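## Task

Move the yellow sponge onto the coffee table in the neighbouring room. The robot must not tip over or finish leaning, or the task fails. It counts only if the sponge stays on the table by itself, with nothing held by the robot.

## Robot and tools

ROBOT. A Hello Robot Stretch 3 with one arm: a two-wheeled base (0.33 m long, 0.34 m wide), a lift on a mast, and a telescoping arm that reaches out to the robot's RIGHT side. The base cannot move sideways, so the gripper moves forward or back by driving. On-the-spot turns pivot about the point between the drive wheels, 0.05 m behind the front edge. With the arm retracted and the wrist folded, a turn sweeps a radius of 0.28 m; an unfolded level wrist reaches past that. The base is fast (0.30 m/s, 1.9 rad/s) only when stowed: lift_m under 0.30, arm_m under 0.03, wrist_yaw_rad over 2.54; otherwise 0.10 m/s and 0.63 rad/s. Loose objects may occasionally be nudged by something.

FRAMES. Base frame: origin on the floor between the drive wheels, x forward, y left, z up. hand_pose is reported in it, at the point where closed fingertips meet. Odometry frame is the base frame where the scene began; heading is positive to the left, -3.142 to 3.142, and counts wheel slip as motion.

execute_actions takes "actions", a list run in order. Each action may hold "robot" (a command), "steps" (1 to 450 control steps at 30 per second, default 1) and "until" (an early-exit condition, only together with steps). An action with only steps just waits. An empty list returns the current state and images. If any action is malformed or out of range, the whole call is rejected and nothing new runs.

A command object may contain:
- "base": exactly one of {"translate_m": d}, a straight drive of d metres relative to where the base is when this command begins (forward positive, |d| up to 1), or {"rotate_rad": d}, a turn in place by d radians relative to the current heading (counter-clockwise/left positive, |d| up to 3.2).
- "joints": an object keyed by joint name, each value an absolute target (not an offset); unnamed joints keep their previous target. Ranges: lift_m 0 to 1.1 (arm height, m); arm_m 0 to 0.52 (extension, m); wrist_yaw_rad -1.345 to 4.42 (0 along the arm, positive swings toward the front, 3.0 folded over the base); wrist_pitch_rad -1.57 to 0.451 (0 level, negative tips fingers down); wrist_roll_rad -2.911 to 2.911 (0 fingers side by side); gripper_m -0.089 to 0.179 (larger is wider; actual fingertip gap is 0.007 m less when nearly shut, 0.025 m less when wide, zero below 0.007); head_pan_rad -3.953 to 1.73 (0 ahead, positive left, -1.57 looks along the arm); head_tilt_rad -1.53 to 0.419 (negative looks down).
- "contact_limits": {"arm_m": n}, n the motor_effort percent (1 to 100) at which the arm halts; lower is softer, too low stops instantly. It applies until the next arm_m command.
Instead of one command, "robot" may be a list of up to 8 commands (and {"pause_s": s}, s at most 15) run in sequence; each waits until everything in the previous one ends "done" (or off_target for base or gripper). {"robot": {"stop": true}} brakes everything and clears the queue. Base and joint motions in one command start together and keep going across later actions and while you think. Any new command takes over immediately and discards the rest of an older queue.

UNTIL. {"robot": {"status": "ended"}} fires when nothing reads moving and the queue is not running; use it with steps 450 to wait for completion. Other fields compare like [">", 0.3] or ["!=", "moving"] (numbers as printed: three decimals, four for translate_m and rotate_rad). {"any": {"status": "ended"}} fires when any one motion or the queue finishes.

zoom_image: {"camera": one of head_camera, nav_camera, wrist_camera, "region": [x0, y0, x1, y1]} pixel box from the top-left of that camera's latest image, at most 504 by 504. head_camera and nav_camera move with the head joints; wrist_camera rides on the gripper.

Irreversible. Let all motion end first; the closing hold continues commands, then brakes whatever still moves. Replying without a tool call ends everything.

RESULTS. base_status shows progress, e.g. moving (translate_m +0.1200 of +0.3000). joint_goals, joint_status, measured_speeds (units per second), refusals, queue (idle/running/done/dropped/stopped), queue_left. Status words: done (within tolerance, so never wait with "="), off_target (stuck short, may still be pushing), contact_stop (lift or arm hit something and went slack), time_out, stopped, torque_fault (a wrist servo cut out for 10 s; joint limp, goals refused), not_commanded. Lines starting refused:, dropped:, replaced: explain refusals, cancelled queue items and how prior motion ended (indexes from 0). robot.on_its_own appears when the robot altered a target, a joint is slack or off, a motor strains at rest, or base_tilt has moved 3 degrees or more from the start. base_tilt gives forward/right lean in degrees (a fixed bias up to about 4). motor_effort is percent per motor with a bracketed peak; readings are biased and noisy. lidar_m: 12 distances from the base origin, 30-degree sectors, 1st straight ahead, counter-clockwise (4th left, 7th behind, 10th right), in a plane 0.17 m up (sees table legs, not tops), range 0.15 to 12 m, '-' for nothing. wrist_depth_mm and head_depth_mm: 7x7 median depth grids (head grid is sideways).

GRIPPING. Close to a gripper_m below the object's width to grasp; open at least 0.02 above the touch value to let go. Neither the reading nor done proves a grip. Over-squeezing triggers a stall guard that weakens the hold; send a new value to re-squeeze.

CAUTIONS. Fold or unfold the wrist only with lift_m 0.32 to 0.95, wrist_pitch_rad -0.4 and roll near 0; after folding, lift may drop to 0.25. With wrist_yaw_rad under -0.4 keep pitch at -0.5 or lower. Pushing something rigid with the gripper above about 0.45 m can tip the robot; repeated pushes after a contact_stop are worse. Do not drive while the gripper is held by or pressing on something fixed. If the base catches on furniture (especially reversing), reverse the last move in small steps, pull the gripper free, and lower lift_m to about 0.2 if still leaning. Avoid drops, slams, hard impacts and heavy pushing.

Each tool is called as name(argument=value, ...) on one line, values as JSON.

## Session

execute_actions(actions=[])

Scene clock: 0.00 s.
robot.base_odometry: x=+0.000 y=+0.000 heading=+0.000 (m, m, rad; robot's odometry frame)
robot.turned_by_wheels: +0.000 (rad since the last result)
robot.turned_by_imu: +0.000 (rad since the last result)
robot.base_tilt: forward=-2.2 right=-1.4 (deg)
robot.lidar_m: 0.94 1.26 2.85 2.36 1.68 1.60 1.21 0.94 0.90 0.92 0.95 0.91
robot.head_depth_mm: 831 838 837 839 841 841 841 / 883 881 884 883 885 885 890 / 935 935 938 938 939 942 945 / 993 992 992 996 1000 1004 1000 / 1058 1061 1061 1064 1066 1066 1070 / 1137 1138 1139 1143 1140 1139 1144 / 1225 1223 1225 1222 1231 1229 1234
robot.base_status: not_commanded
robot.joint_positions: lift_m=+0.482 arm_m=+0.002 wrist_yaw_rad=+3.095 wrist_pitch_rad=-0.425 wrist_roll_rad=-0.015 gripper_m=+0.037 head_pan_rad=+0.003 head_tilt_rad=-0.014
robot.joint_goals: lift_m=+0.482 arm_m=+0.002 wrist_yaw_rad=+3.095 wrist_pitch_rad=-0.425 wrist_roll_rad=-0.015 gripper_m=+0.037 head_pan_rad=+0.003 head_tilt_rad=-0.014
robot.joint_status: lift_m=not_commanded arm_m=not_commanded wrist_yaw_rad=not_commanded wrist_pitch_rad=not_commanded wrist_roll_rad=not_commanded gripper_m=not_commanded head_pan_rad=not_commanded head_tilt_rad=not_commanded
robot.measured_speeds: translate_m=+0.000 rotate_rad=+0.000 lift_m=+0.000 arm_m=+0.000 wrist_yaw_rad=+0.000 wrist_pitch_rad=+0.000 wrist_roll_rad=+0.000 head_pan_rad=+0.000 head_tilt_rad=+0.000
robot: refusals=0 queue=idle queue_left=0
robot.motor_effort: left_wheel=+0 right_wheel=+0 lift_m=+21 arm_m=+0 wrist_yaw_rad=+0 wrist_pitch_rad=+7 wrist_roll_rad=+0 gripper_m=-1 head_pan_rad=+0 head_tilt_rad=+1 (%)
robot.hand_pose: x=-0.0108 y=+0.0764 z=+0.4932 quat_wxyz=(+0.165, +0.689, +0.134, +0.693) (m; robot's base frame)
robot.wrist_depth_mm: - - - - - - - / - - - - - - - / - - - - - - - / - 996 - - - - - / 832 851 - 878 876 894 920 / 711 742 - 715 734 754 762 / 643 645 632 635 661 664 665
pictures: head_camera (sideways: a quarter turn clockwise sets it upright), nav_camera (sideways: a quarter turn counterclockwise sets it upright), wrist_camera
Images, in order (width x height): head_camera 896x504, nav_camera 672x504, wrist_camera 644x364.

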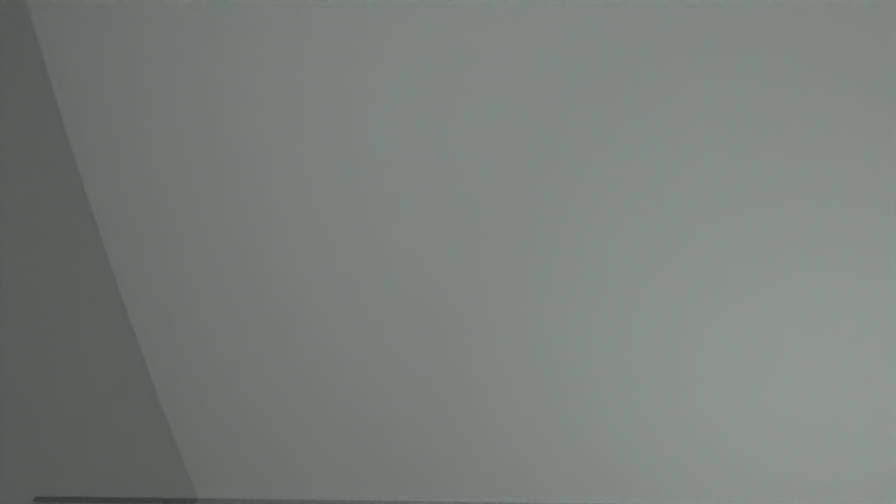

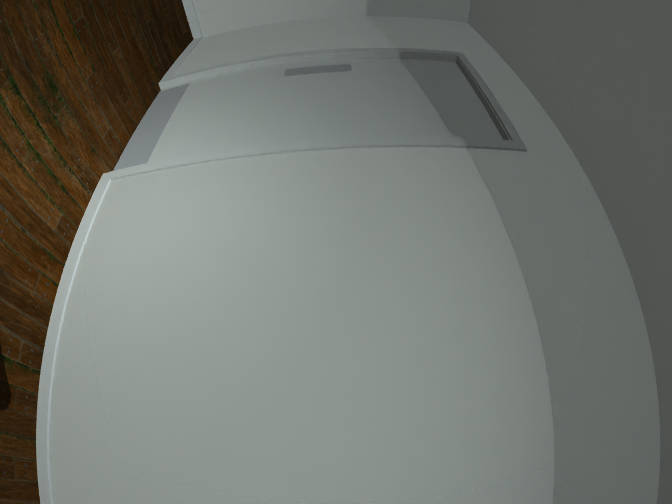

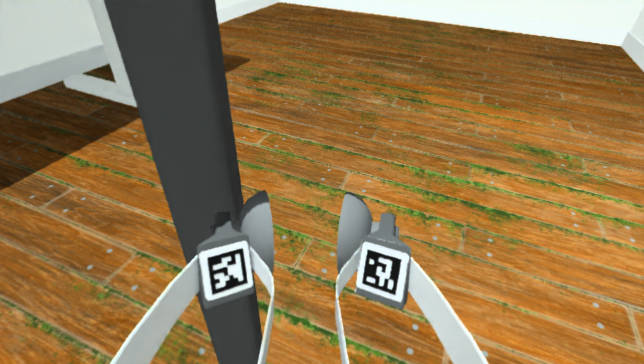

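execute_actions(actions=[{"robot":{"joints":{"head_pan_rad":1.7,"head_tilt_rad":-0.5}},"steps":450,"until":{"robot":{"status":"ended"}}}])

execute_actions(actions=[{"robot":{"joints":{"head_pan_rad":-3.3}},"steps":450,"until":{"robot":{"status":"ended"}}}])

Scene clock: 6.30 s.
robot.base_odometry: x=+0.000 y=+0.000 heading=+0.000 (m, m, rad; robot's odometry frame)
robot.turned_by_wheels: +0.000 (rad since the last result)
robot.turned_by_imu: +0.000 (rad since the last result)
robot.base_tilt: forward=-2.3 right=-1.4 (deg)
robot.lidar_m: 0.94 1.25 2.86 2.35 1.68 1.60 1.21 0.94 0.89 0.92 0.96 0.91
robot.head_depth_mm: 2465 2708 2869 2759 1999 1564 1278 / 2615 2797 3074 2745 1980 1560 1293 / 2615 2912 3225 2703 2003 1558 1288 / 2289 2493 2773 2691 1973 1560 1288 / 2038 2180 2368 2353 1962 1560 1284 / 1819 1960 2090 1274 1834 1580 1297 / 1640 1775 1886 1273 - - -
robot.base_status: not_commanded
robot.joint_positions: lift_m=+0.482 arm_m=+0.002 wrist_yaw_rad=+3.095 wrist_pitch_rad=-0.425 wrist_roll_rad=-0.015 gripper_m=+0.037 head_pan_rad=+1.693 head_tilt_rad=-0.494
robot.joint_goals: lift_m=+0.482 arm_m=+0.002 wrist_yaw_rad=+3.095 wrist_pitch_rad=-0.425 wrist_roll_rad=-0.015 gripper_m=+0.037 head_pan_rad=+1.700 head_tilt_rad=-0.500
robot.joint_status: lift_m=not_commanded arm_m=not_commanded wrist_yaw_rad=not_commanded wrist_pitch_rad=not_commanded wrist_roll_rad=not_commanded gripper_m=not_commanded head_pan_rad=done head_tilt_rad=done
robot.measured_speeds: translate_m=+0.000 rotate_rad=+0.000 lift_m=+0.000 arm_m=+0.000 wrist_yaw_rad=+0.000 wrist_pitch_rad=+0.000 wrist_roll_rad=+0.000 head_pan_rad=+0.000 head_tilt_rad=+0.000
robot: refusals=0 queue=done queue_left=0
robot.motor_effort: left_wheel=+0(0) right_wheel=+0(0) lift_m=+21(21) arm_m=+0(0) wrist_yaw_rad=+0(0) wrist_pitch_rad=+7(7) wrist_roll_rad=+0(0) gripper_m=-1(1) head_pan_rad=+3(35) head_tilt_rad=-3(33) (%)
robot.hand_pose: x=-0.0108 y=+0.0764 z=+0.4932 quat_wxyz=(+0.165, +0.689, +0.134, +0.693) (m; robot's base frame)
robot.wrist_depth_mm: - - - - - - - / - - - - - - - / - - - - - - - / - 995 - - - - - / 817 836 - 856 871 869 889 / 717 715 - 742 740 763 758 / 622 634 636 638 654 663 672
pictures: head_camera (sideways: a quarter turn clockwise sets it upright), nav_camera (sideways: a quarter turn counterclockwise sets it upright), wrist_camera
Images, in order (width x height): head_camera 896x504, nav_camera 672x504, wrist_camera 644x364.

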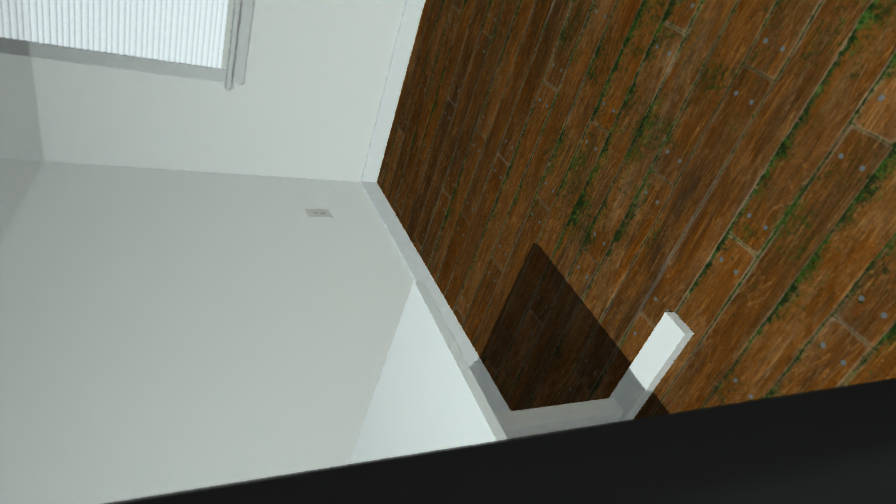

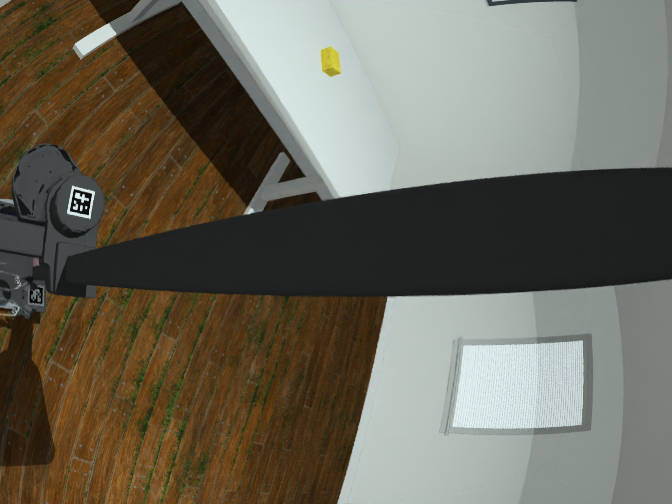

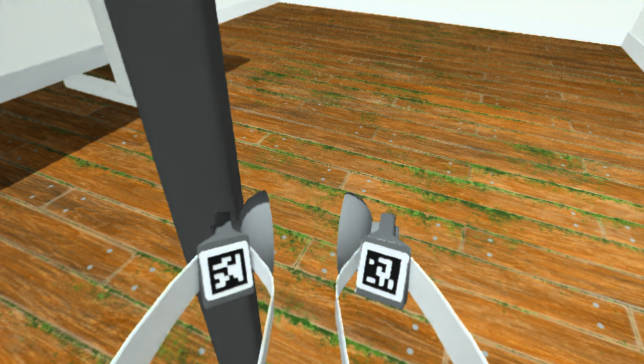

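Scene clock: 9.13 s.
robot.base_odometry: x=+0.000 y=+0.000 heading=+0.000 (m, m, rad; robot's odometry frame)
robot.turned_by_wheels: +0.000 (rad since the last result)
robot.turned_by_imu: +0.000 (rad since the last result)
robot.base_tilt: forward=-2.2 right=-1.4 (deg)
robot.lidar_m: 0.94 1.25 2.86 2.36 1.68 1.60 1.21 0.94 0.89 0.92 0.96 0.91
robot.head_depth_mm: 1293 1399 1497 1224 1002 1564 1283 / 1339 1445 1555 1215 1775 1565 1291 / 1392 1511 1613 1215 1832 1554 1284 / 1429 1564 1707 1205 1756 1525 1280 / 1492 1631 1801 1207 1973 1557 1286 / 1440 1519 1622 1703 1793 1556 1288 / 1211 1281 1350 1427 1510 1501 1281
robot.base_status: not_commanded
robot.joint_positions: lift_m=+0.482 arm_m=+0.002 wrist_yaw_rad=+3.095 wrist_pitch_rad=-0.425 wrist_roll_rad=-0.015 gripper_m=+0.037 head_pan_rad=-3.293 head_tilt_rad=-0.494
robot.joint_goals: lift_m=+0.482 arm_m=+0.002 wrist_yaw_rad=+3.095 wrist_pitch_rad=-0.425 wrist_roll_rad=-0.015 gripper_m=+0.037 head_pan_rad=-3.300 head_tilt_rad=-0.500
robot.joint_status: lift_m=not_commanded arm_m=not_commanded wrist_yaw_rad=not_commanded wrist_pitch_rad=not_commanded wrist_roll_rad=not_commanded gripper_m=not_commanded head_pan_rad=done head_tilt_rad=done
robot.measured_speeds: translate_m=+0.000 rotate_rad=+0.000 lift_m=+0.000 arm_m=+0.000 wrist_yaw_rad=+0.000 wrist_pitch_rad=+0.000 wrist_roll_rad=+0.000 head_pan_rad=+0.000 head_tilt_rad=+0.000
robot: refusals=0 queue=done queue_left=0
robot.motor_effort: left_wheel=+1(0) right_wheel=+0(0) lift_m=+20(21) arm_m=+0(0) wrist_yaw_rad=+0(1) wrist_pitch_rad=+7(7) wrist_roll_rad=+0(0) gripper_m=+0(0) head_pan_rad=-3(32) head_tilt_rad=-3(4) (%)
robot.hand_pose: x=-0.0108 y=+0.0764 z=+0.4932 quat_wxyz=(+0.165, +0.689, +0.134, +0.693) (m; robot's base frame)
robot.wrist_depth_mm: - - - - - - - / - - - - - - - / - - - - - - - / 991 952 - - - - - / 829 840 - 837 877 886 895 / 714 719 - 751 750 768 752 / 634 639 619 651 662 663 667
pictures: head_camera (sideways: a quarter turn clockwise sets it upright), nav_camera (sideways: a quarter turn counterclockwise sets it upright), wrist_camera
Images, in order (width x height): head_camera 896x504, nav_camera 672x504, wrist_camera 644x364.

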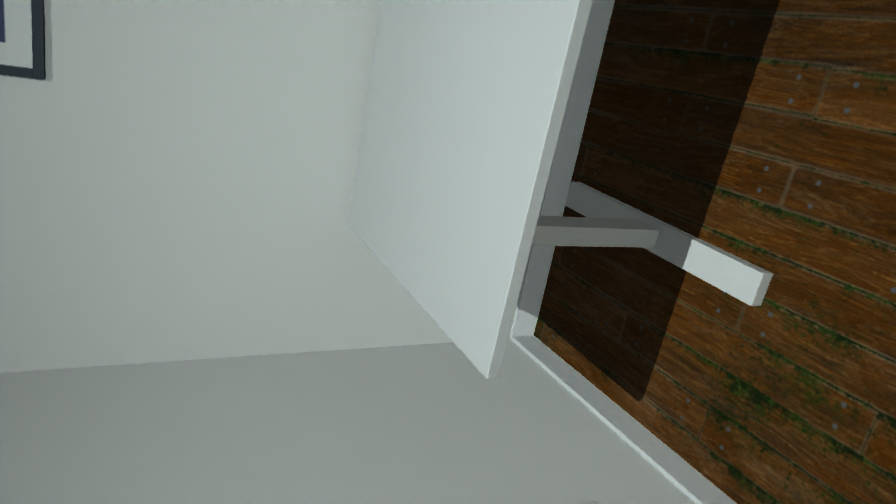

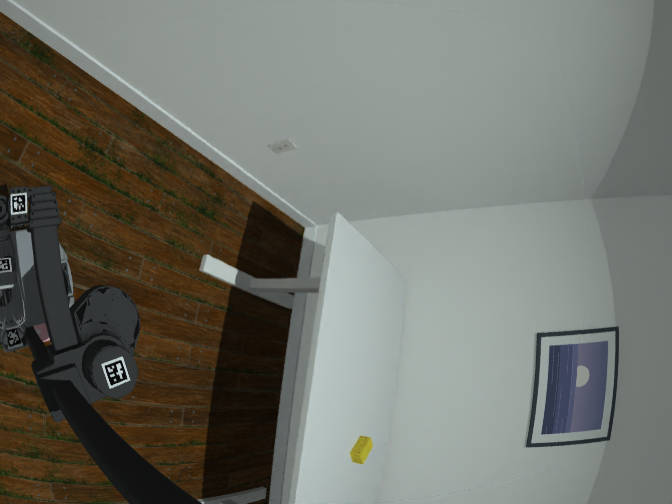

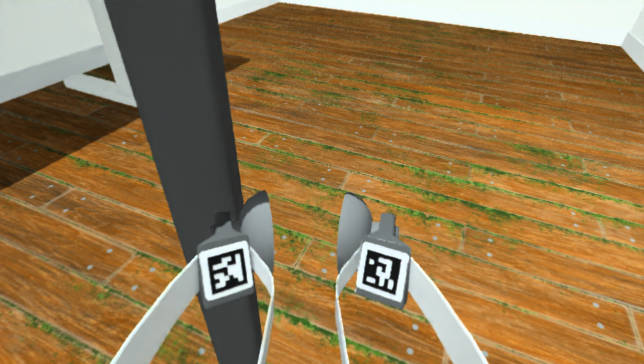

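execute_actions(actions=[{"robot":{"base":{"rotate_rad":2.35},"joints":{"head_pan_rad":0,"lift_m":0.9}},"steps":450,"until":{"robot":{"status":"ended"}}}])

Scene clock: 18.73 s.
robot.base_odometry: x=+0.000 y=+0.000 heading=+2.350 (m, m, rad; robot's odometry frame)
robot.turned_by_wheels: +2.350 (rad since the last result)
robot.turned_by_imu: +2.366 (rad since the last result)
robot.base_tilt: forward=-2.2 right=-1.4 (deg)
robot.lidar_m: 1.60 1.21 1.06 0.90 0.89 1.01 0.92 0.91 1.03 1.77 2.86 1.39
robot.head_depth_mm: 1519 1678 1844 1222 1913 1569 1291 / 1478 1626 1742 1212 1842 1571 1286 / 1437 1576 1699 1209 1913 1555 1287 / 1385 1515 1641 1214 1849 1549 1281 / 1356 1468 1591 1205 1814 1546 1285 / 1309 1430 1549 1205 1745 1549 1276 / 1278 1383 1517 1196 990 1554 1279
robot.base_status: done (rotate_rad +2.3499 of +2.3500)
robot.joint_positions: lift_m=+0.900 arm_m=+0.002 wrist_yaw_rad=+3.095 wrist_pitch_rad=-0.427 wrist_roll_rad=-0.015 gripper_m=+0.037 head_pan_rad=-0.007 head_tilt_rad=-0.494
robot.joint_goals: lift_m=+0.900 arm_m=+0.002 wrist_yaw_rad=+3.095 wrist_pitch_rad=-0.427 wrist_roll_rad=-0.015 gripper_m=+0.037 head_pan_rad=+0.000 head_tilt_rad=-0.500
robot.joint_status: lift_m=done arm_m=not_commanded wrist_yaw_rad=not_commanded wrist_pitch_rad=not_commanded wrist_roll_rad=not_commanded gripper_m=not_commanded head_pan_rad=done head_tilt_rad=done
robot.measured_speeds: translate_m=+0.000 rotate_rad=+0.000 lift_m=+0.000 arm_m=+0.000 wrist_yaw_rad=+0.000 wrist_pitch_rad=+0.000 wrist_roll_rad=+0.000 head_pan_rad=+0.000 head_tilt_rad=+0.000
robot: refusals=0 queue=done queue_left=0
robot.motor_effort: left_wheel=-2(7) right_wheel=+4(9) lift_m=+26(27) arm_m=-1(0) wrist_yaw_rad=+1(0) wrist_pitch_rad=+8(8) wrist_roll_rad=+0(0) gripper_m=-1(1) head_pan_rad=+3(35) head_tilt_rad=-4(4) (%)
robot.hand_pose: x=-0.0108 y=+0.0762 z=+0.9104 quat_wxyz=(+0.165, +0.689, +0.135, +0.693) (m; robot's base frame)
robot.wrist_depth_mm: 755 - 896 992 - - - / 797 847 991 - - - 921 / 850 932 - - - - - / 931 - - - - - - / - - - - - - - / - - - - - - - / - - - - - - -
pictures: head_camera (sideways: a quarter turn clockwise sets it upright), nav_camera (sideways: a quarter turn counterclockwise sets it upright), wrist_camera
Images, in order (width x height): head_camera 896x504, nav_camera 672x504, wrist_camera 644x364.

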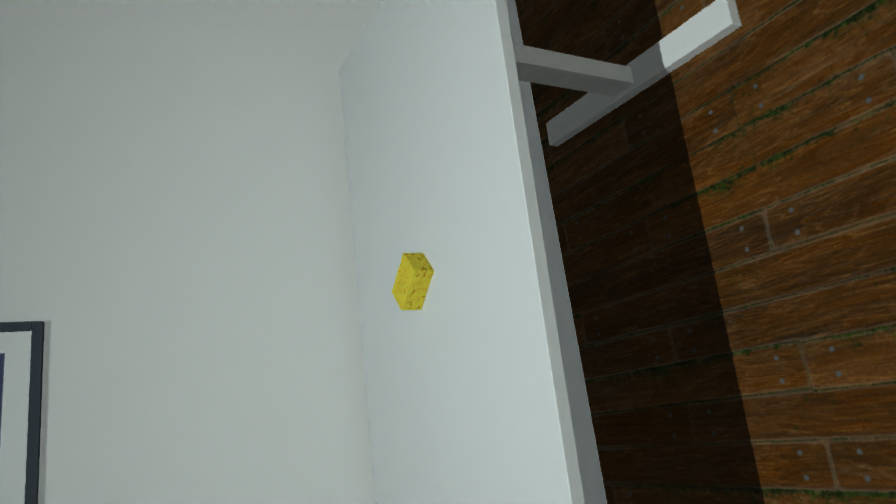

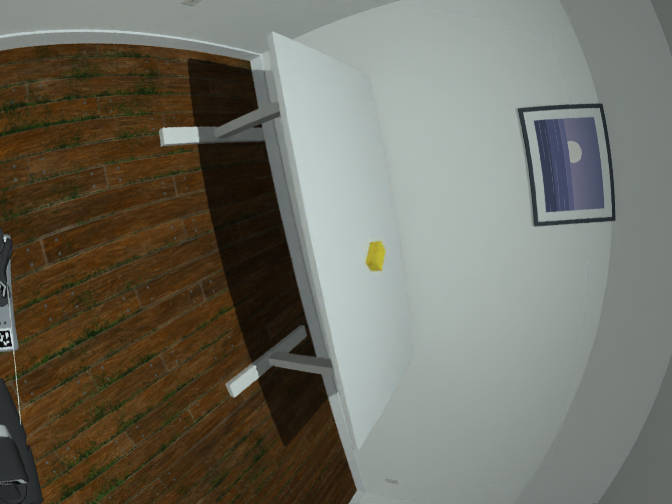

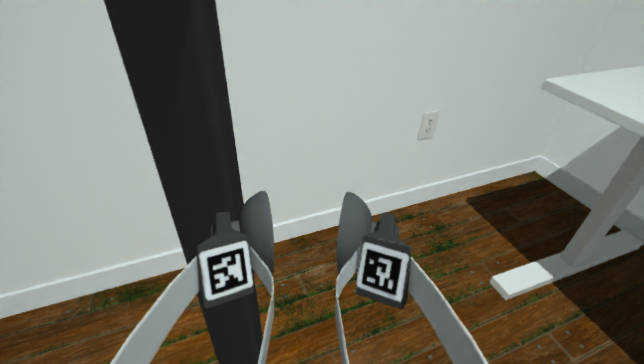

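execute_actions(actions=[{"robot":[{"base":{"translate_m":0.5},"joints":{"wrist_yaw_rad":0.6,"wrist_pitch_rad":-0.4,"gripper_m":0.17}},{"base":{"rotate_rad":1.57},"joints":{"lift_m":1.0,"head_pan_rad":-1.5,"head_tilt_rad":-0.75,"wrist_pitch_rad":-0.7}},{"joints":{"arm_m":0.25}}],"steps":450,"until":{"robot":{"status":"ended"}}}])

Scene clock: 38.70 s.
robot.base_odometry: x=-0.351 y=+0.356 heading=-2.363 (m, m, rad; robot's odometry frame)
robot.turned_by_wheels: +1.570 (rad since the last result)
robot.turned_by_imu: +1.581 (rad since the last result)
robot.base_tilt: forward=-2.2 right=-1.4 (deg)
robot.lidar_m: 1.05 1.04 1.18 1.39 1.39 1.57 2.58 2.48 0.94 1.13 1.13 0.85
robot.head_depth_mm: - - 1043 835 684 1300 1147 / 982 - 988 837 682 1262 1146 / 978 - - 835 684 1261 1145 / 967 1067 1069 835 685 1237 1139 / 948 1076 1108 828 683 620 1136 / 926 1051 1068 832 683 620 1140 / 913 1030 1070 835 685 604 1140
robot.base_status: done (rotate_rad +1.5699 of +1.5700)
robot.joint_positions: lift_m=+1.000 arm_m=+0.250 wrist_yaw_rad=+0.600 wrist_pitch_rad=-0.712 wrist_roll_rad=-0.015 gripper_m=+0.170 head_pan_rad=-1.493 head_tilt_rad=-0.741
robot.joint_goals: lift_m=+1.000 arm_m=+0.250 wrist_yaw_rad=+0.600 wrist_pitch_rad=-0.700 wrist_roll_rad=-0.015 gripper_m=+0.170 head_pan_rad=-1.500 head_tilt_rad=-0.750
robot.joint_status: lift_m=done arm_m=done wrist_yaw_rad=done wrist_pitch_rad=done wrist_roll_rad=not_commanded gripper_m=done head_pan_rad=done head_tilt_rad=done
robot.measured_speeds: translate_m=+0.000 rotate_rad=+0.000 lift_m=+0.000 arm_m=+0.000 wrist_yaw_rad=+0.000 wrist_pitch_rad=+0.000 wrist_roll_rad=+0.000 head_pan_rad=+0.000 head_tilt_rad=+0.000
robot: refusals=0 queue=done queue_left=0
robot.motor_effort: left_wheel=-2(7) right_wheel=+4(9) lift_m=+25(27) arm_m=+6(8) wrist_yaw_rad=+0(4) wrist_pitch_rad=+6(12) wrist_roll_rad=+0(0) gripper_m=+0(91) head_pan_rad=-3(33) head_tilt_rad=-6(29) (%)
robot.hand_pose: x=+0.0791 y=-0.5418 z=+0.9528 quat_wxyz=(+0.710, +0.432, -0.555, -0.037) (m; robot's base frame)
robot.wrist_depth_mm: 666 683 696 709 678 644 606 / 582 587 600 604 619 630 645 / 508 514 530 528 541 549 567 / 469 470 472 474 448 491 496 / 427 420 423 429 418 452 445 / - 384 384 393 395 398 406 / 349 350 359 360 360 368 368
pictures: head_camera (sideways: a quarter turn clockwise sets it upright), nav_camera (sideways: a quarter turn counterclockwise sets it upright), wrist_camera
Images, in order (width x height): head_camera 896x504, nav_camera 672x504, wrist_camera 644x364.

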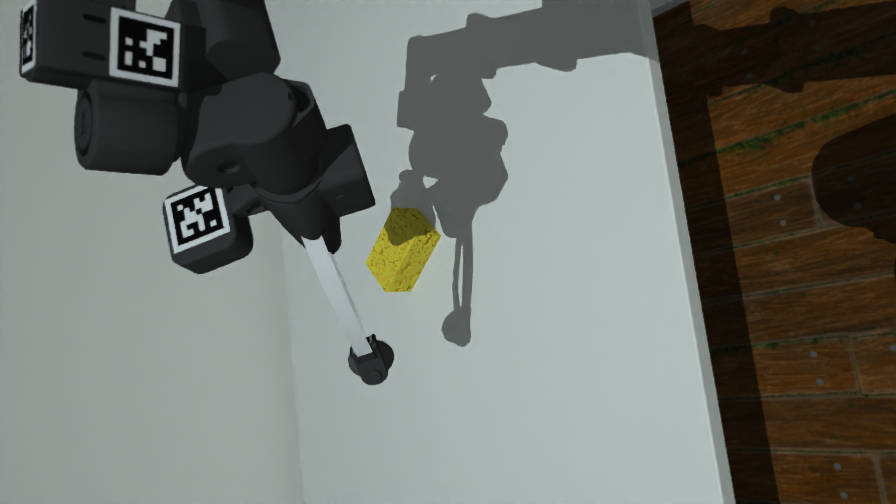

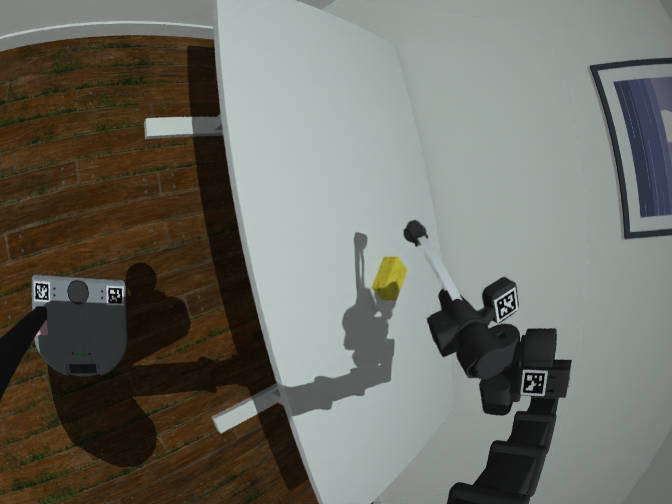

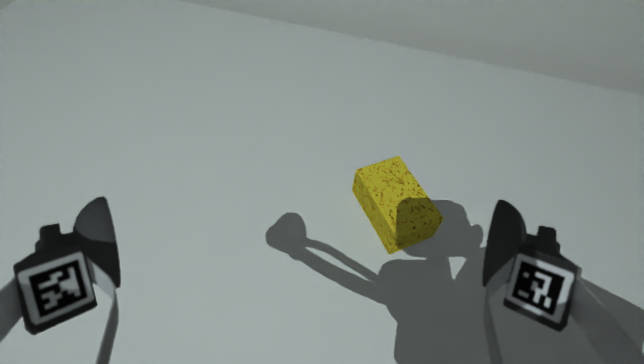

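execute_actions(actions=[{"robot":{"base":{"translate_m":-0.03},"joints":{"wrist_yaw_rad":0.9,"arm_m":0.45,"lift_m":0.88}},"steps":450,"until":{"robot":{"status":"ended"}}}])

Scene clock: 45.93 s.
robot.base_odometry: x=-0.330 y=+0.377 heading=-2.363 (m, m, rad; robot's odometry frame)
robot.turned_by_wheels: +0.000 (rad since the last result)
robot.turned_by_imu: -0.001 (rad since the last result)
robot.base_tilt: forward=-2.2 right=-1.4 (deg)
robot.lidar_m: 1.07 1.07 1.21 1.38 1.38 1.55 2.57 2.50 0.93 1.13 1.13 0.87
robot.head_depth_mm: 1044 1148 - 812 683 1323 1141 / 1021 1111 1029 836 687 1285 1144 / 1004 1109 991 834 683 1267 1141 / 977 1101 1066 832 682 1263 1142 / 959 1078 1068 832 685 1238 1145 / 936 1059 1067 833 685 619 1149 / 917 1031 1067 832 683 622 1143
robot.base_status: done (translate_m -0.0300 of -0.0300)
robot.joint_positions: lift_m=+0.880 arm_m=+0.450 wrist_yaw_rad=+0.899 wrist_pitch_rad=-0.712 wrist_roll_rad=-0.015 gripper_m=+0.170 head_pan_rad=-1.493 head_tilt_rad=-0.741
robot.joint_goals: lift_m=+0.880 arm_m=+0.450 wrist_yaw_rad=+0.900 wrist_pitch_rad=-0.700 wrist_roll_rad=-0.015 gripper_m=+0.170 head_pan_rad=-1.500 head_tilt_rad=-0.750
robot.joint_status: lift_m=done arm_m=done wrist_yaw_rad=done wrist_pitch_rad=done wrist_roll_rad=not_commanded gripper_m=done head_pan_rad=done head_tilt_rad=done
robot.measured_speeds: translate_m=+0.000 rotate_rad=+0.000 lift_m=+0.000 arm_m=+0.000 wrist_yaw_rad=+0.000 wrist_pitch_rad=+0.000 wrist_roll_rad=+0.000 head_pan_rad=+0.000 head_tilt_rad=+0.000
robot: refusals=0 queue=done queue_left=0
robot.motor_effort: left_wheel=-2(7) right_wheel=+3(6) lift_m=+15(24) arm_m=+6(11) wrist_yaw_rad=+2(5) wrist_pitch_rad=+6(6) wrist_roll_rad=+0(0) gripper_m=+0(1) head_pan_rad=-2(3) head_tilt_rad=-5(6) (%)
robot.hand_pose: x=+0.1180 y=-0.7056 z=+0.8333 quat_wxyz=(+0.708, +0.510, -0.484, +0.069) (m; robot's base frame)
robot.wrist_depth_mm: 450 462 471 477 493 453 405 / 397 406 407 417 421 423 437 / 350 352 361 365 368 379 371 / 311 316 321 325 325 337 342 / 291 286 288 243 296 302 305 / - 262 264 225 264 271 276 / 234 241 243 206 241 249 252
pictures: head_camera (sideways: a quarter turn clockwise sets it upright), nav_camera (sideways: a quarter turn counterclockwise sets it upright), wrist_camera
Images, in order (width x height): head_camera 896x504, nav_camera 672x504, wrist_camera 644x364.

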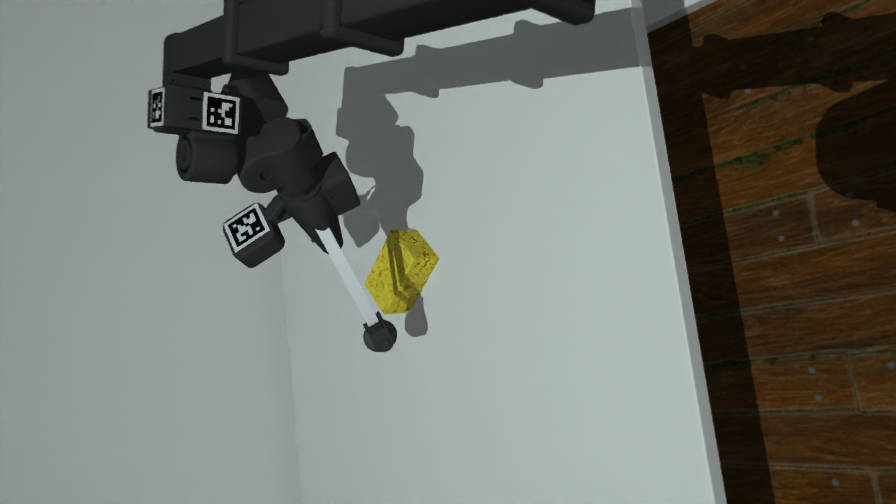

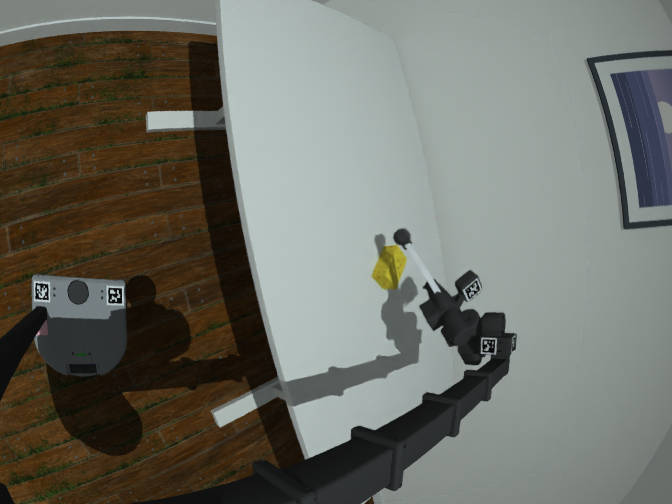

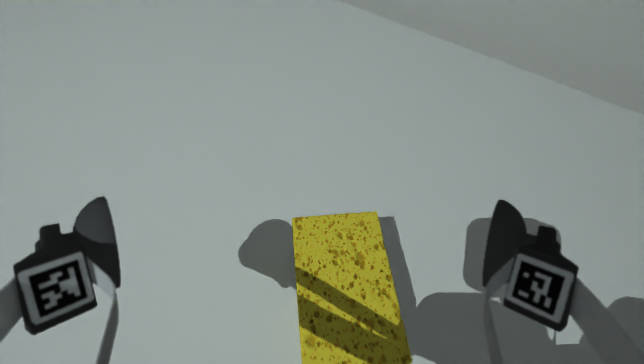

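execute_actions(actions=[{"robot":{"base":{"translate_m":-0.025},"joints":{"arm_m":0.462,"lift_m":0.805}},"steps":450,"until":{"robot":{"status":"ended"}}}])

Scene clock: 53.60 s.
robot.base_odometry: x=-0.312 y=+0.394 heading=-2.363 (m, m, rad; robot's odometry frame)
robot.turned_by_wheels: +0.000 (rad since the last result)
robot.turned_by_imu: -0.001 (rad since the last result)
robot.base_tilt: forward=-2.2 right=-1.4 (deg)
robot.lidar_m: 1.10 1.09 1.23 1.37 1.37 1.54 2.55 2.51 0.92 1.15 1.14 0.90
robot.head_depth_mm: 1051 1204 1113 - 666 1293 1144 / 1028 1158 - 832 685 1295 1143 / 1004 1146 - 835 682 1291 1144 / 985 1117 1113 835 685 1259 1146 / 964 1092 1063 806 683 1240 1152 / 942 1062 1072 834 683 1235 1147 / 924 1042 1064 830 684 620 1140
robot.base_status: done (translate_m -0.0250 of -0.0250)
robot.joint_positions: lift_m=+0.805 arm_m=+0.462 wrist_yaw_rad=+0.899 wrist_pitch_rad=-0.712 wrist_roll_rad=-0.015 gripper_m=+0.170 head_pan_rad=-1.493 head_tilt_rad=-0.741
robot.joint_goals: lift_m=+0.805 arm_m=+0.462 wrist_yaw_rad=+0.900 wrist_pitch_rad=-0.700 wrist_roll_rad=-0.015 gripper_m=+0.170 head_pan_rad=-1.500 head_tilt_rad=-0.750
robot.joint_status: lift_m=done arm_m=done wrist_yaw_rad=done wrist_pitch_rad=done wrist_roll_rad=not_commanded gripper_m=done head_pan_rad=done head_tilt_rad=done
robot.measured_speeds: translate_m=+0.000 rotate_rad=+0.000 lift_m=+0.000 arm_m=+0.000 wrist_yaw_rad=+0.000 wrist_pitch_rad=+0.000 wrist_roll_rad=+0.000 head_pan_rad=+0.000 head_tilt_rad=+0.000
robot: refusals=0 queue=done queue_left=0
robot.motor_effort: left_wheel=-2(6) right_wheel=+3(7) lift_m=+16(16) arm_m=+6(9) wrist_yaw_rad=+1(1) wrist_pitch_rad=+6(6) wrist_roll_rad=+0(0) gripper_m=+0(0) head_pan_rad=-3(2) head_tilt_rad=-5(5) (%)
robot.hand_pose: x=+0.1180 y=-0.7176 z=+0.7583 quat_wxyz=(+0.708, +0.510, -0.484, +0.069) (m; robot's base frame)
robot.wrist_depth_mm: 326 330 337 340 346 356 375 / 280 286 289 290 301 305 308 / 248 251 254 197 261 266 271 / 221 226 218 175 232 236 238 / 204 204 198 157 210 218 213 / - 185 181 143 189 192 197 / 168 171 169 169 175 178 179
pictures: head_camera (sideways: a quarter turn clockwise sets it upright), nav_camera (sideways: a quarter turn counterclockwise sets it upright), wrist_camera
Images, in order (width x height): head_camera 896x504, nav_camera 672x504, wrist_camera 644x364.

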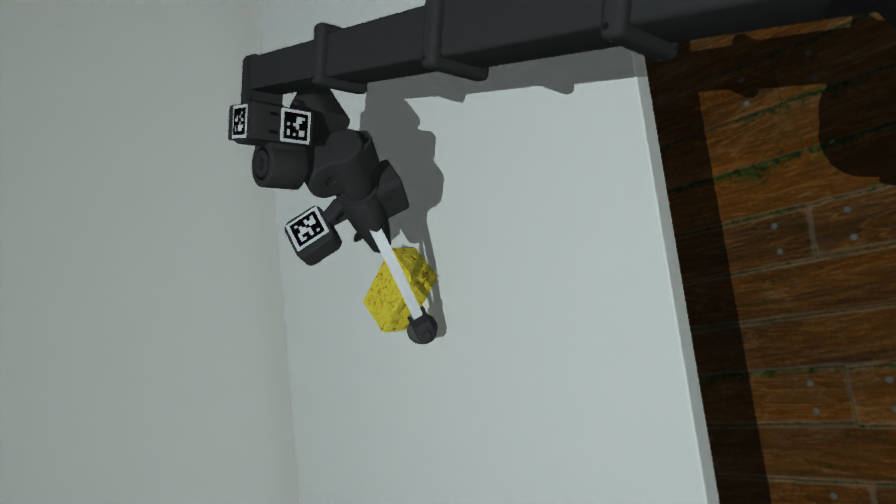

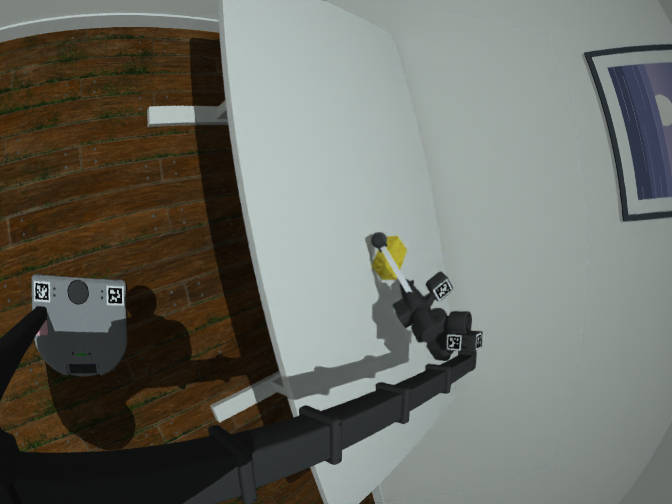

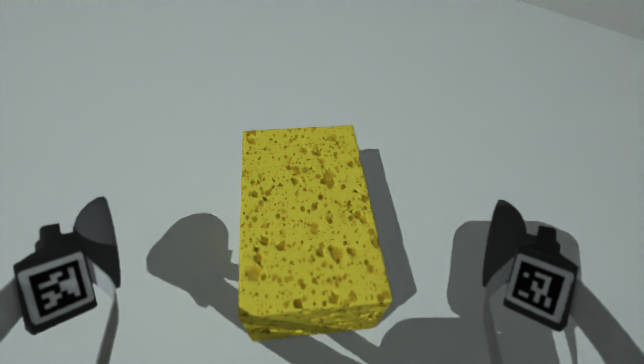

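execute_actions(actions=[{"robot":[{"joints":{"lift_m":0.795}},{"joints":{"gripper_m":0.02}},{"joints":{"lift_m":0.88,"head_pan_rad":1.7,"head_tilt_rad":-0.4}}],"steps":450,"until":{"robot":{"status":"ended"}}}])

Scene clock: 62.80 s.
robot.base_odometry: x=-0.312 y=+0.394 heading=-2.363 (m, m, rad; robot's odometry frame)
robot.turned_by_wheels: +0.000 (rad since the last result)
robot.turned_by_imu: -0.001 (rad since the last result)
robot.base_tilt: forward=-2.2 right=-1.4 (deg)
robot.lidar_m: 1.10 1.10 1.24 1.37 1.37 1.55 2.55 2.51 0.92 1.15 1.14 0.90
robot.head_depth_mm: 1230 1324 1429 1575 1732 1689 1368 / 1203 1304 1408 1536 1700 1695 1363 / 1186 1275 1390 1514 1674 1684 1355 / 1164 1249 1360 1488 1632 1704 1354 / 1146 1229 1336 1447 1581 1685 1387 / 1130 1210 1307 1421 1544 1651 - / 1106 1189 1293 1392 - - -
robot.base_status: done (translate_m -0.0250 of -0.0250)
robot.joint_positions: lift_m=+0.880 arm_m=+0.462 wrist_yaw_rad=+0.899 wrist_pitch_rad=-0.713 wrist_roll_rad=-0.015 gripper_m=+0.021 head_pan_rad=+1.693 head_tilt_rad=-0.409
robot.joint_goals: lift_m=+0.880 arm_m=+0.462 wrist_yaw_rad=+0.900 wrist_pitch_rad=-0.700 wrist_roll_rad=-0.015 gripper_m=+0.020 head_pan_rad=+1.700 head_tilt_rad=-0.400
robot.joint_status: lift_m=done arm_m=done wrist_yaw_rad=done wrist_pitch_rad=done wrist_roll_rad=not_commanded gripper_m=done head_pan_rad=done head_tilt_rad=done
robot.measured_speeds: translate_m=+0.000 rotate_rad=+0.000 lift_m=+0.000 arm_m=+0.000 wrist_yaw_rad=+0.000 wrist_pitch_rad=+0.000 wrist_roll_rad=+0.000 head_pan_rad=+0.000 head_tilt_rad=+0.000
robot: refusals=0 queue=done queue_left=0
robot.motor_effort: left_wheel=-2(2) right_wheel=+3(3) lift_m=+25(27) arm_m=+6(6) wrist_yaw_rad=+1(2) wrist_pitch_rad=+6(6) wrist_roll_rad=+0(0) gripper_m=-17(99) head_pan_rad=+3(34) head_tilt_rad=+4(31) (%)
robot.hand_pose: x=+0.1178 y=-0.7175 z=+0.8325 quat_wxyz=(+0.708, +0.510, -0.484, +0.069) (m; robot's base frame)
robot.wrist_depth_mm: 451 458 469 482 484 456 406 / 392 403 402 410 419 428 433 / 349 352 347 180 365 373 378 / 310 317 305 160 327 334 336 / 282 284 143 144 295 298 306 / 258 264 130 132 197 270 274 / 238 240 239 235 248 248 251
pictures: head_camera (sideways: a quarter turn clockwise sets it upright), nav_camera (sideways: a quarter turn counterclockwise sets it upright), wrist_camera
Images, in order (width x height): head_camera 896x504, nav_camera 672x504, wrist_camera 644x364.

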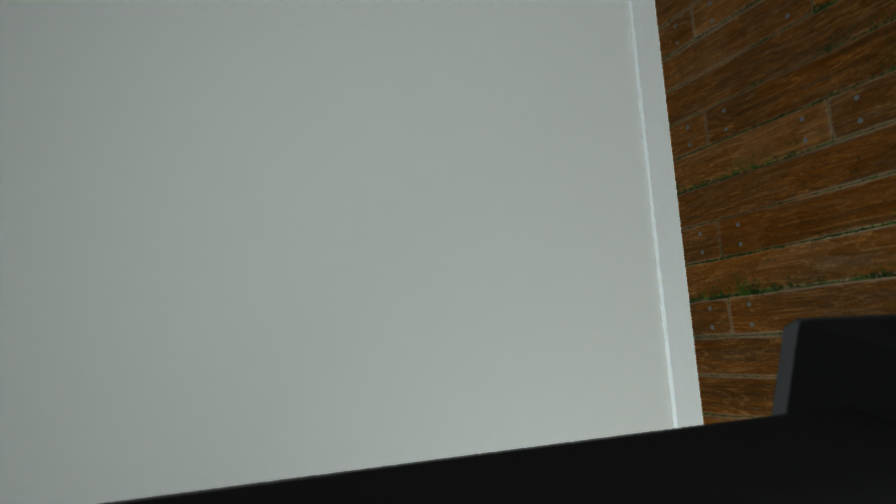

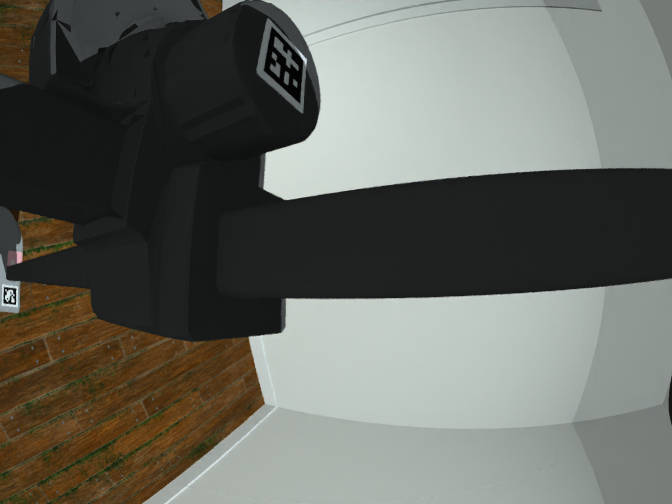

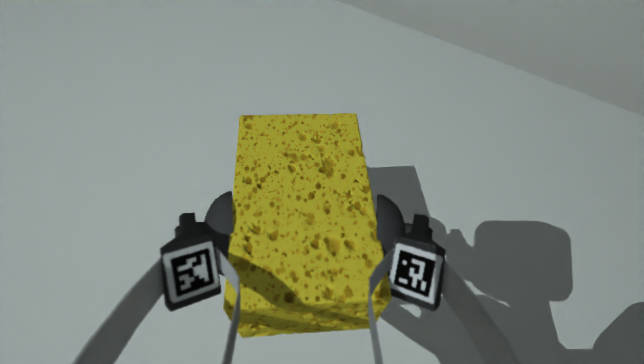

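execute_actions(actions=[{"robot":[{"joints":{"arm_m":0,"wrist_pitch_rad":-0.4,"wrist_yaw_rad":2.8,"head_pan_rad":0,"head_tilt_rad":-0.6}},{"base":{"rotate_rad":2.83},"joints":{"lift_m":0.28}},{"base":{"translate_m":0.85}}],"steps":450,"until":{"robot":{"status":"ended"}}},{"steps":200,"until":{"robot":{"status":"ended"}}},{"robot":[{"base":{"translate_m":0.84}},{"base":{"rotate_rad":-1.03}}],"steps":450,"until":{"robot":{"status":"ended"}}}])

Scene clock: 91.13 s.
robot.base_odometry: x=+1.197 y=+1.154 heading=-0.563 (m, m, rad; robot's odometry frame)
robot.turned_by_wheels: +1.800 (rad since the last result)
robot.turned_by_imu: +1.818 (rad since the last result)
robot.base_tilt: forward=-2.3 right=-1.5 (deg)
robot.lidar_m: 0.43 0.44 0.57 1.18 1.31 1.70 2.12 1.78 2.57 2.14 0.58 0.46
robot.head_depth_mm: 328 364 409 467 544 650 808 / 327 362 407 464 540 645 804 / 325 361 405 462 537 640 790 / 324 359 402 458 532 632 785 / 323 358 400 456 529 629 775 / 321 356 398 453 525 626 769 / 320 354 395 450 521 620 759
robot.base_status: done (rotate_rad -1.0299 of -1.0300)
robot.joint_positions: lift_m=+0.280 arm_m=+0.002 wrist_yaw_rad=+2.799 wrist_pitch_rad=-0.421 wrist_roll_rad=-0.015 gripper_m=+0.021 head_pan_rad=+0.007 head_tilt_rad=-0.594
robot.joint_goals: lift_m=+0.280 arm_m=+0.000 wrist_yaw_rad=+2.800 wrist_pitch_rad=-0.400 wrist_roll_rad=-0.015 gripper_m=+0.020 head_pan_rad=+0.000 head_tilt_rad=-0.600
robot.joint_status: lift_m=done arm_m=done wrist_yaw_rad=done wrist_pitch_rad=done wrist_roll_rad=not_commanded gripper_m=done head_pan_rad=done head_tilt_rad=done
robot.measured_speeds: translate_m=+0.000 rotate_rad=+0.000 lift_m=+0.000 arm_m=+0.000 wrist_yaw_rad=+0.000 wrist_pitch_rad=+0.000 wrist_roll_rad=+0.000 head_pan_rad=+0.000 head_tilt_rad=+0.000
robot: refusals=0 queue=done queue_left=0
robot.motor_effort: left_wheel=+3(11) right_wheel=-3(11) lift_m=+15(26) arm_m=-6(6) wrist_yaw_rad=+2(5) wrist_pitch_rad=+10(10) wrist_roll_rad=+0(0) gripper_m=-17(18) head_pan_rad=-3(34) head_tilt_rad=-4(25) (%)
robot.hand_pose: x=+0.0540 y=+0.0638 z=+0.2923 quat_wxyz=(+0.264, +0.701, +0.030, +0.661) (m; robot's base frame)
robot.wrist_depth_mm: - - - 798 581 444 357 / - - - 854 628 470 368 / 854 829 798 181 675 471 378 / - 661 623 160 671 506 396 / - 579 142 145 581 529 402 / - - 130 132 306 509 419 / - - - 412 442 443 424
pictures: head_camera (sideways: a quarter turn clockwise sets it upright), nav_camera (sideways: a quarter turn counterclockwise sets it upright), wrist_camera
Images, in order (width x height): head_camera 896x504, nav_camera 672x504, wrist_camera 644x364.

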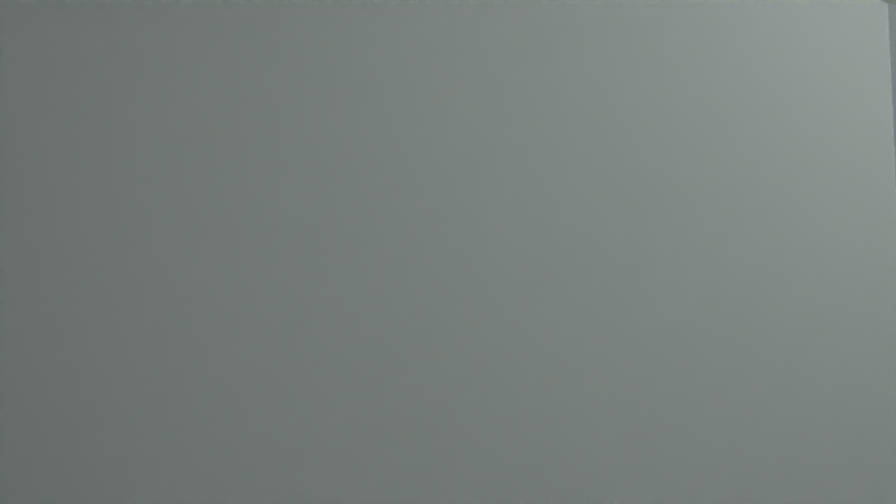

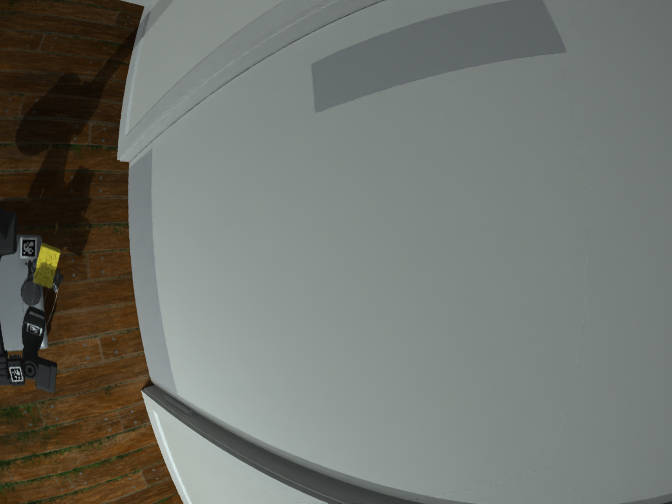

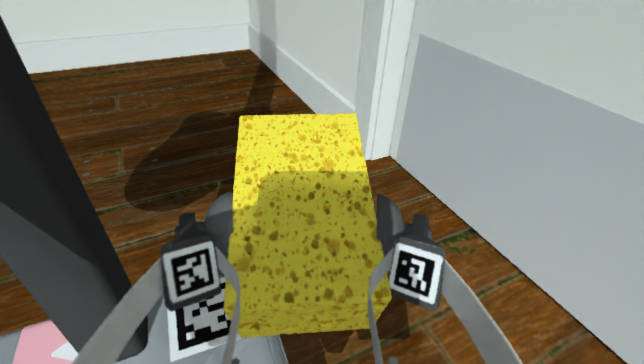

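execute_actions(actions=[{"robot":[{"base":{"rotate_rad":0.8},"joints":{"lift_m":0.33,"head_tilt_rad":-1.1}},{"base":{"translate_m":0.24},"joints":{"wrist_yaw_rad":3.1}},{"base":{"rotate_rad":-0.7}},{"base":{"translate_m":0.35}}],"steps":450,"until":{"robot":{"status":"ended"}}}])

Scene clock: 109.57 s.
robot.base_odometry: x=+1.744 y=+1.054 heading=-0.464 (m, m, rad; robot's odometry frame)
robot.turned_by_wheels: +0.100 (rad since the last result)
robot.turned_by_imu: +0.087 (rad since the last result)
robot.base_tilt: forward=-2.3 right=-1.4 (deg)
robot.lidar_m: - 0.15 0.31 0.29 0.30 1.62 2.64 2.33 2.71 0.20 0.15 -
robot.head_depth_mm: - - - - - 371 1051 / - - - - - 436 - / - - - - 317 583 - / - - - - 348 883 - / - - - - 389 1156 779 / - - - - 481 1190 1101 / - - - 323 700 1184 912
robot.base_status: done (translate_m +0.3500 of +0.3500)
robot.joint_positions: lift_m=+0.330 arm_m=+0.002 wrist_yaw_rad=+3.098 wrist_pitch_rad=-0.421 wrist_roll_rad=-0.014 gripper_m=+0.021 head_pan_rad=+0.006 head_tilt_rad=-1.089
robot.joint_goals: lift_m=+0.330 arm_m=+0.000 wrist_yaw_rad=+3.100 wrist_pitch_rad=-0.400 wrist_roll_rad=-0.014 gripper_m=+0.020 head_pan_rad=+0.000 head_tilt_rad=-1.100
robot.joint_status: lift_m=done arm_m=done wrist_yaw_rad=done wrist_pitch_rad=done wrist_roll_rad=not_commanded gripper_m=done head_pan_rad=done head_tilt_rad=done
robot.measured_speeds: translate_m=+0.000 rotate_rad=+0.000 lift_m=+0.000 arm_m=+0.000 wrist_yaw_rad=+0.000 wrist_pitch_rad=+0.000 wrist_roll_rad=+0.000 head_pan_rad=+0.000 head_tilt_rad=+0.000
robot: refusals=0 queue=done queue_left=0
robot.motor_effort: left_wheel=+1(17) right_wheel=+7(41) lift_m=+23(29) arm_m=-3(6) wrist_yaw_rad=+3(14) wrist_pitch_rad=+10(10) wrist_roll_rad=+0(0) gripper_m=-18(17) head_pan_rad=-2(3) head_tilt_rad=-5(41) (%)
robot.hand_pose: x=-0.0114 y=+0.0768 z=+0.3419 quat_wxyz=(+0.162, +0.689, +0.134, +0.693) (m; robot's base frame)
robot.wrist_depth_mm: - - 310 - - - 265 / - - 335 - - - 249 / 943 952 178 179 999 - 235 / 743 756 159 160 809 766 222 / 626 626 143 145 641 377 210 / 548 556 130 132 332 330 197 / 480 - - 149 487 281 189
pictures: head_camera (sideways: a quarter turn clockwise sets it upright), nav_camera (sideways: a quarter turn counterclockwise sets it upright), wrist_camera
Images, in order (width x height): head_camera 896x504, nav_camera 672x504, wrist_camera 644x364.

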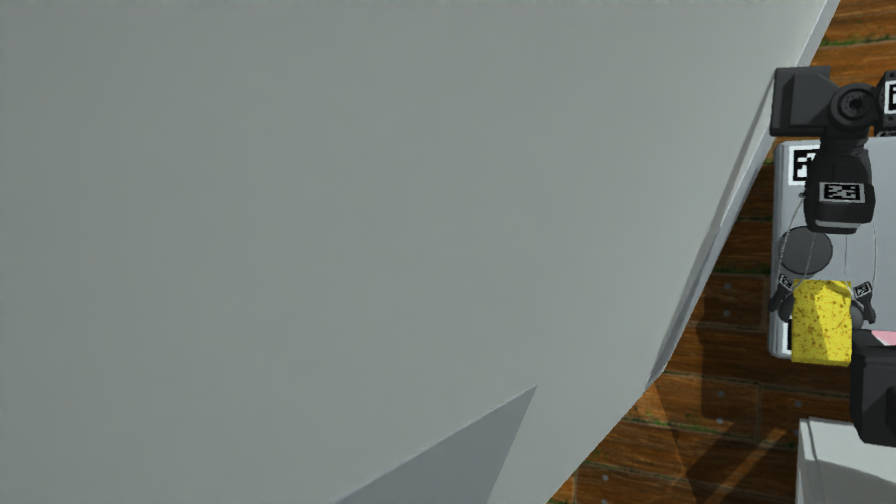

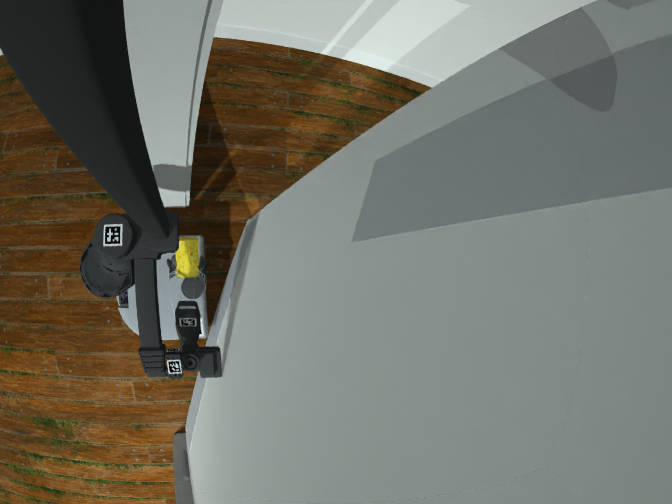

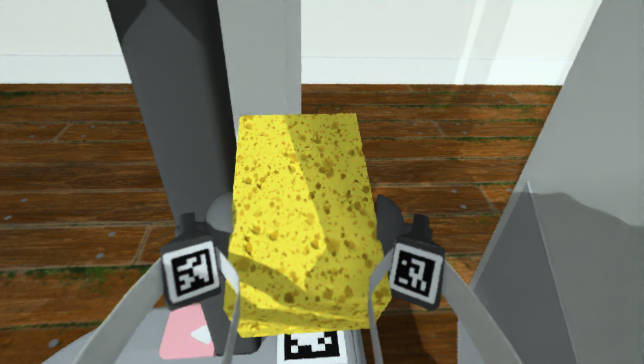

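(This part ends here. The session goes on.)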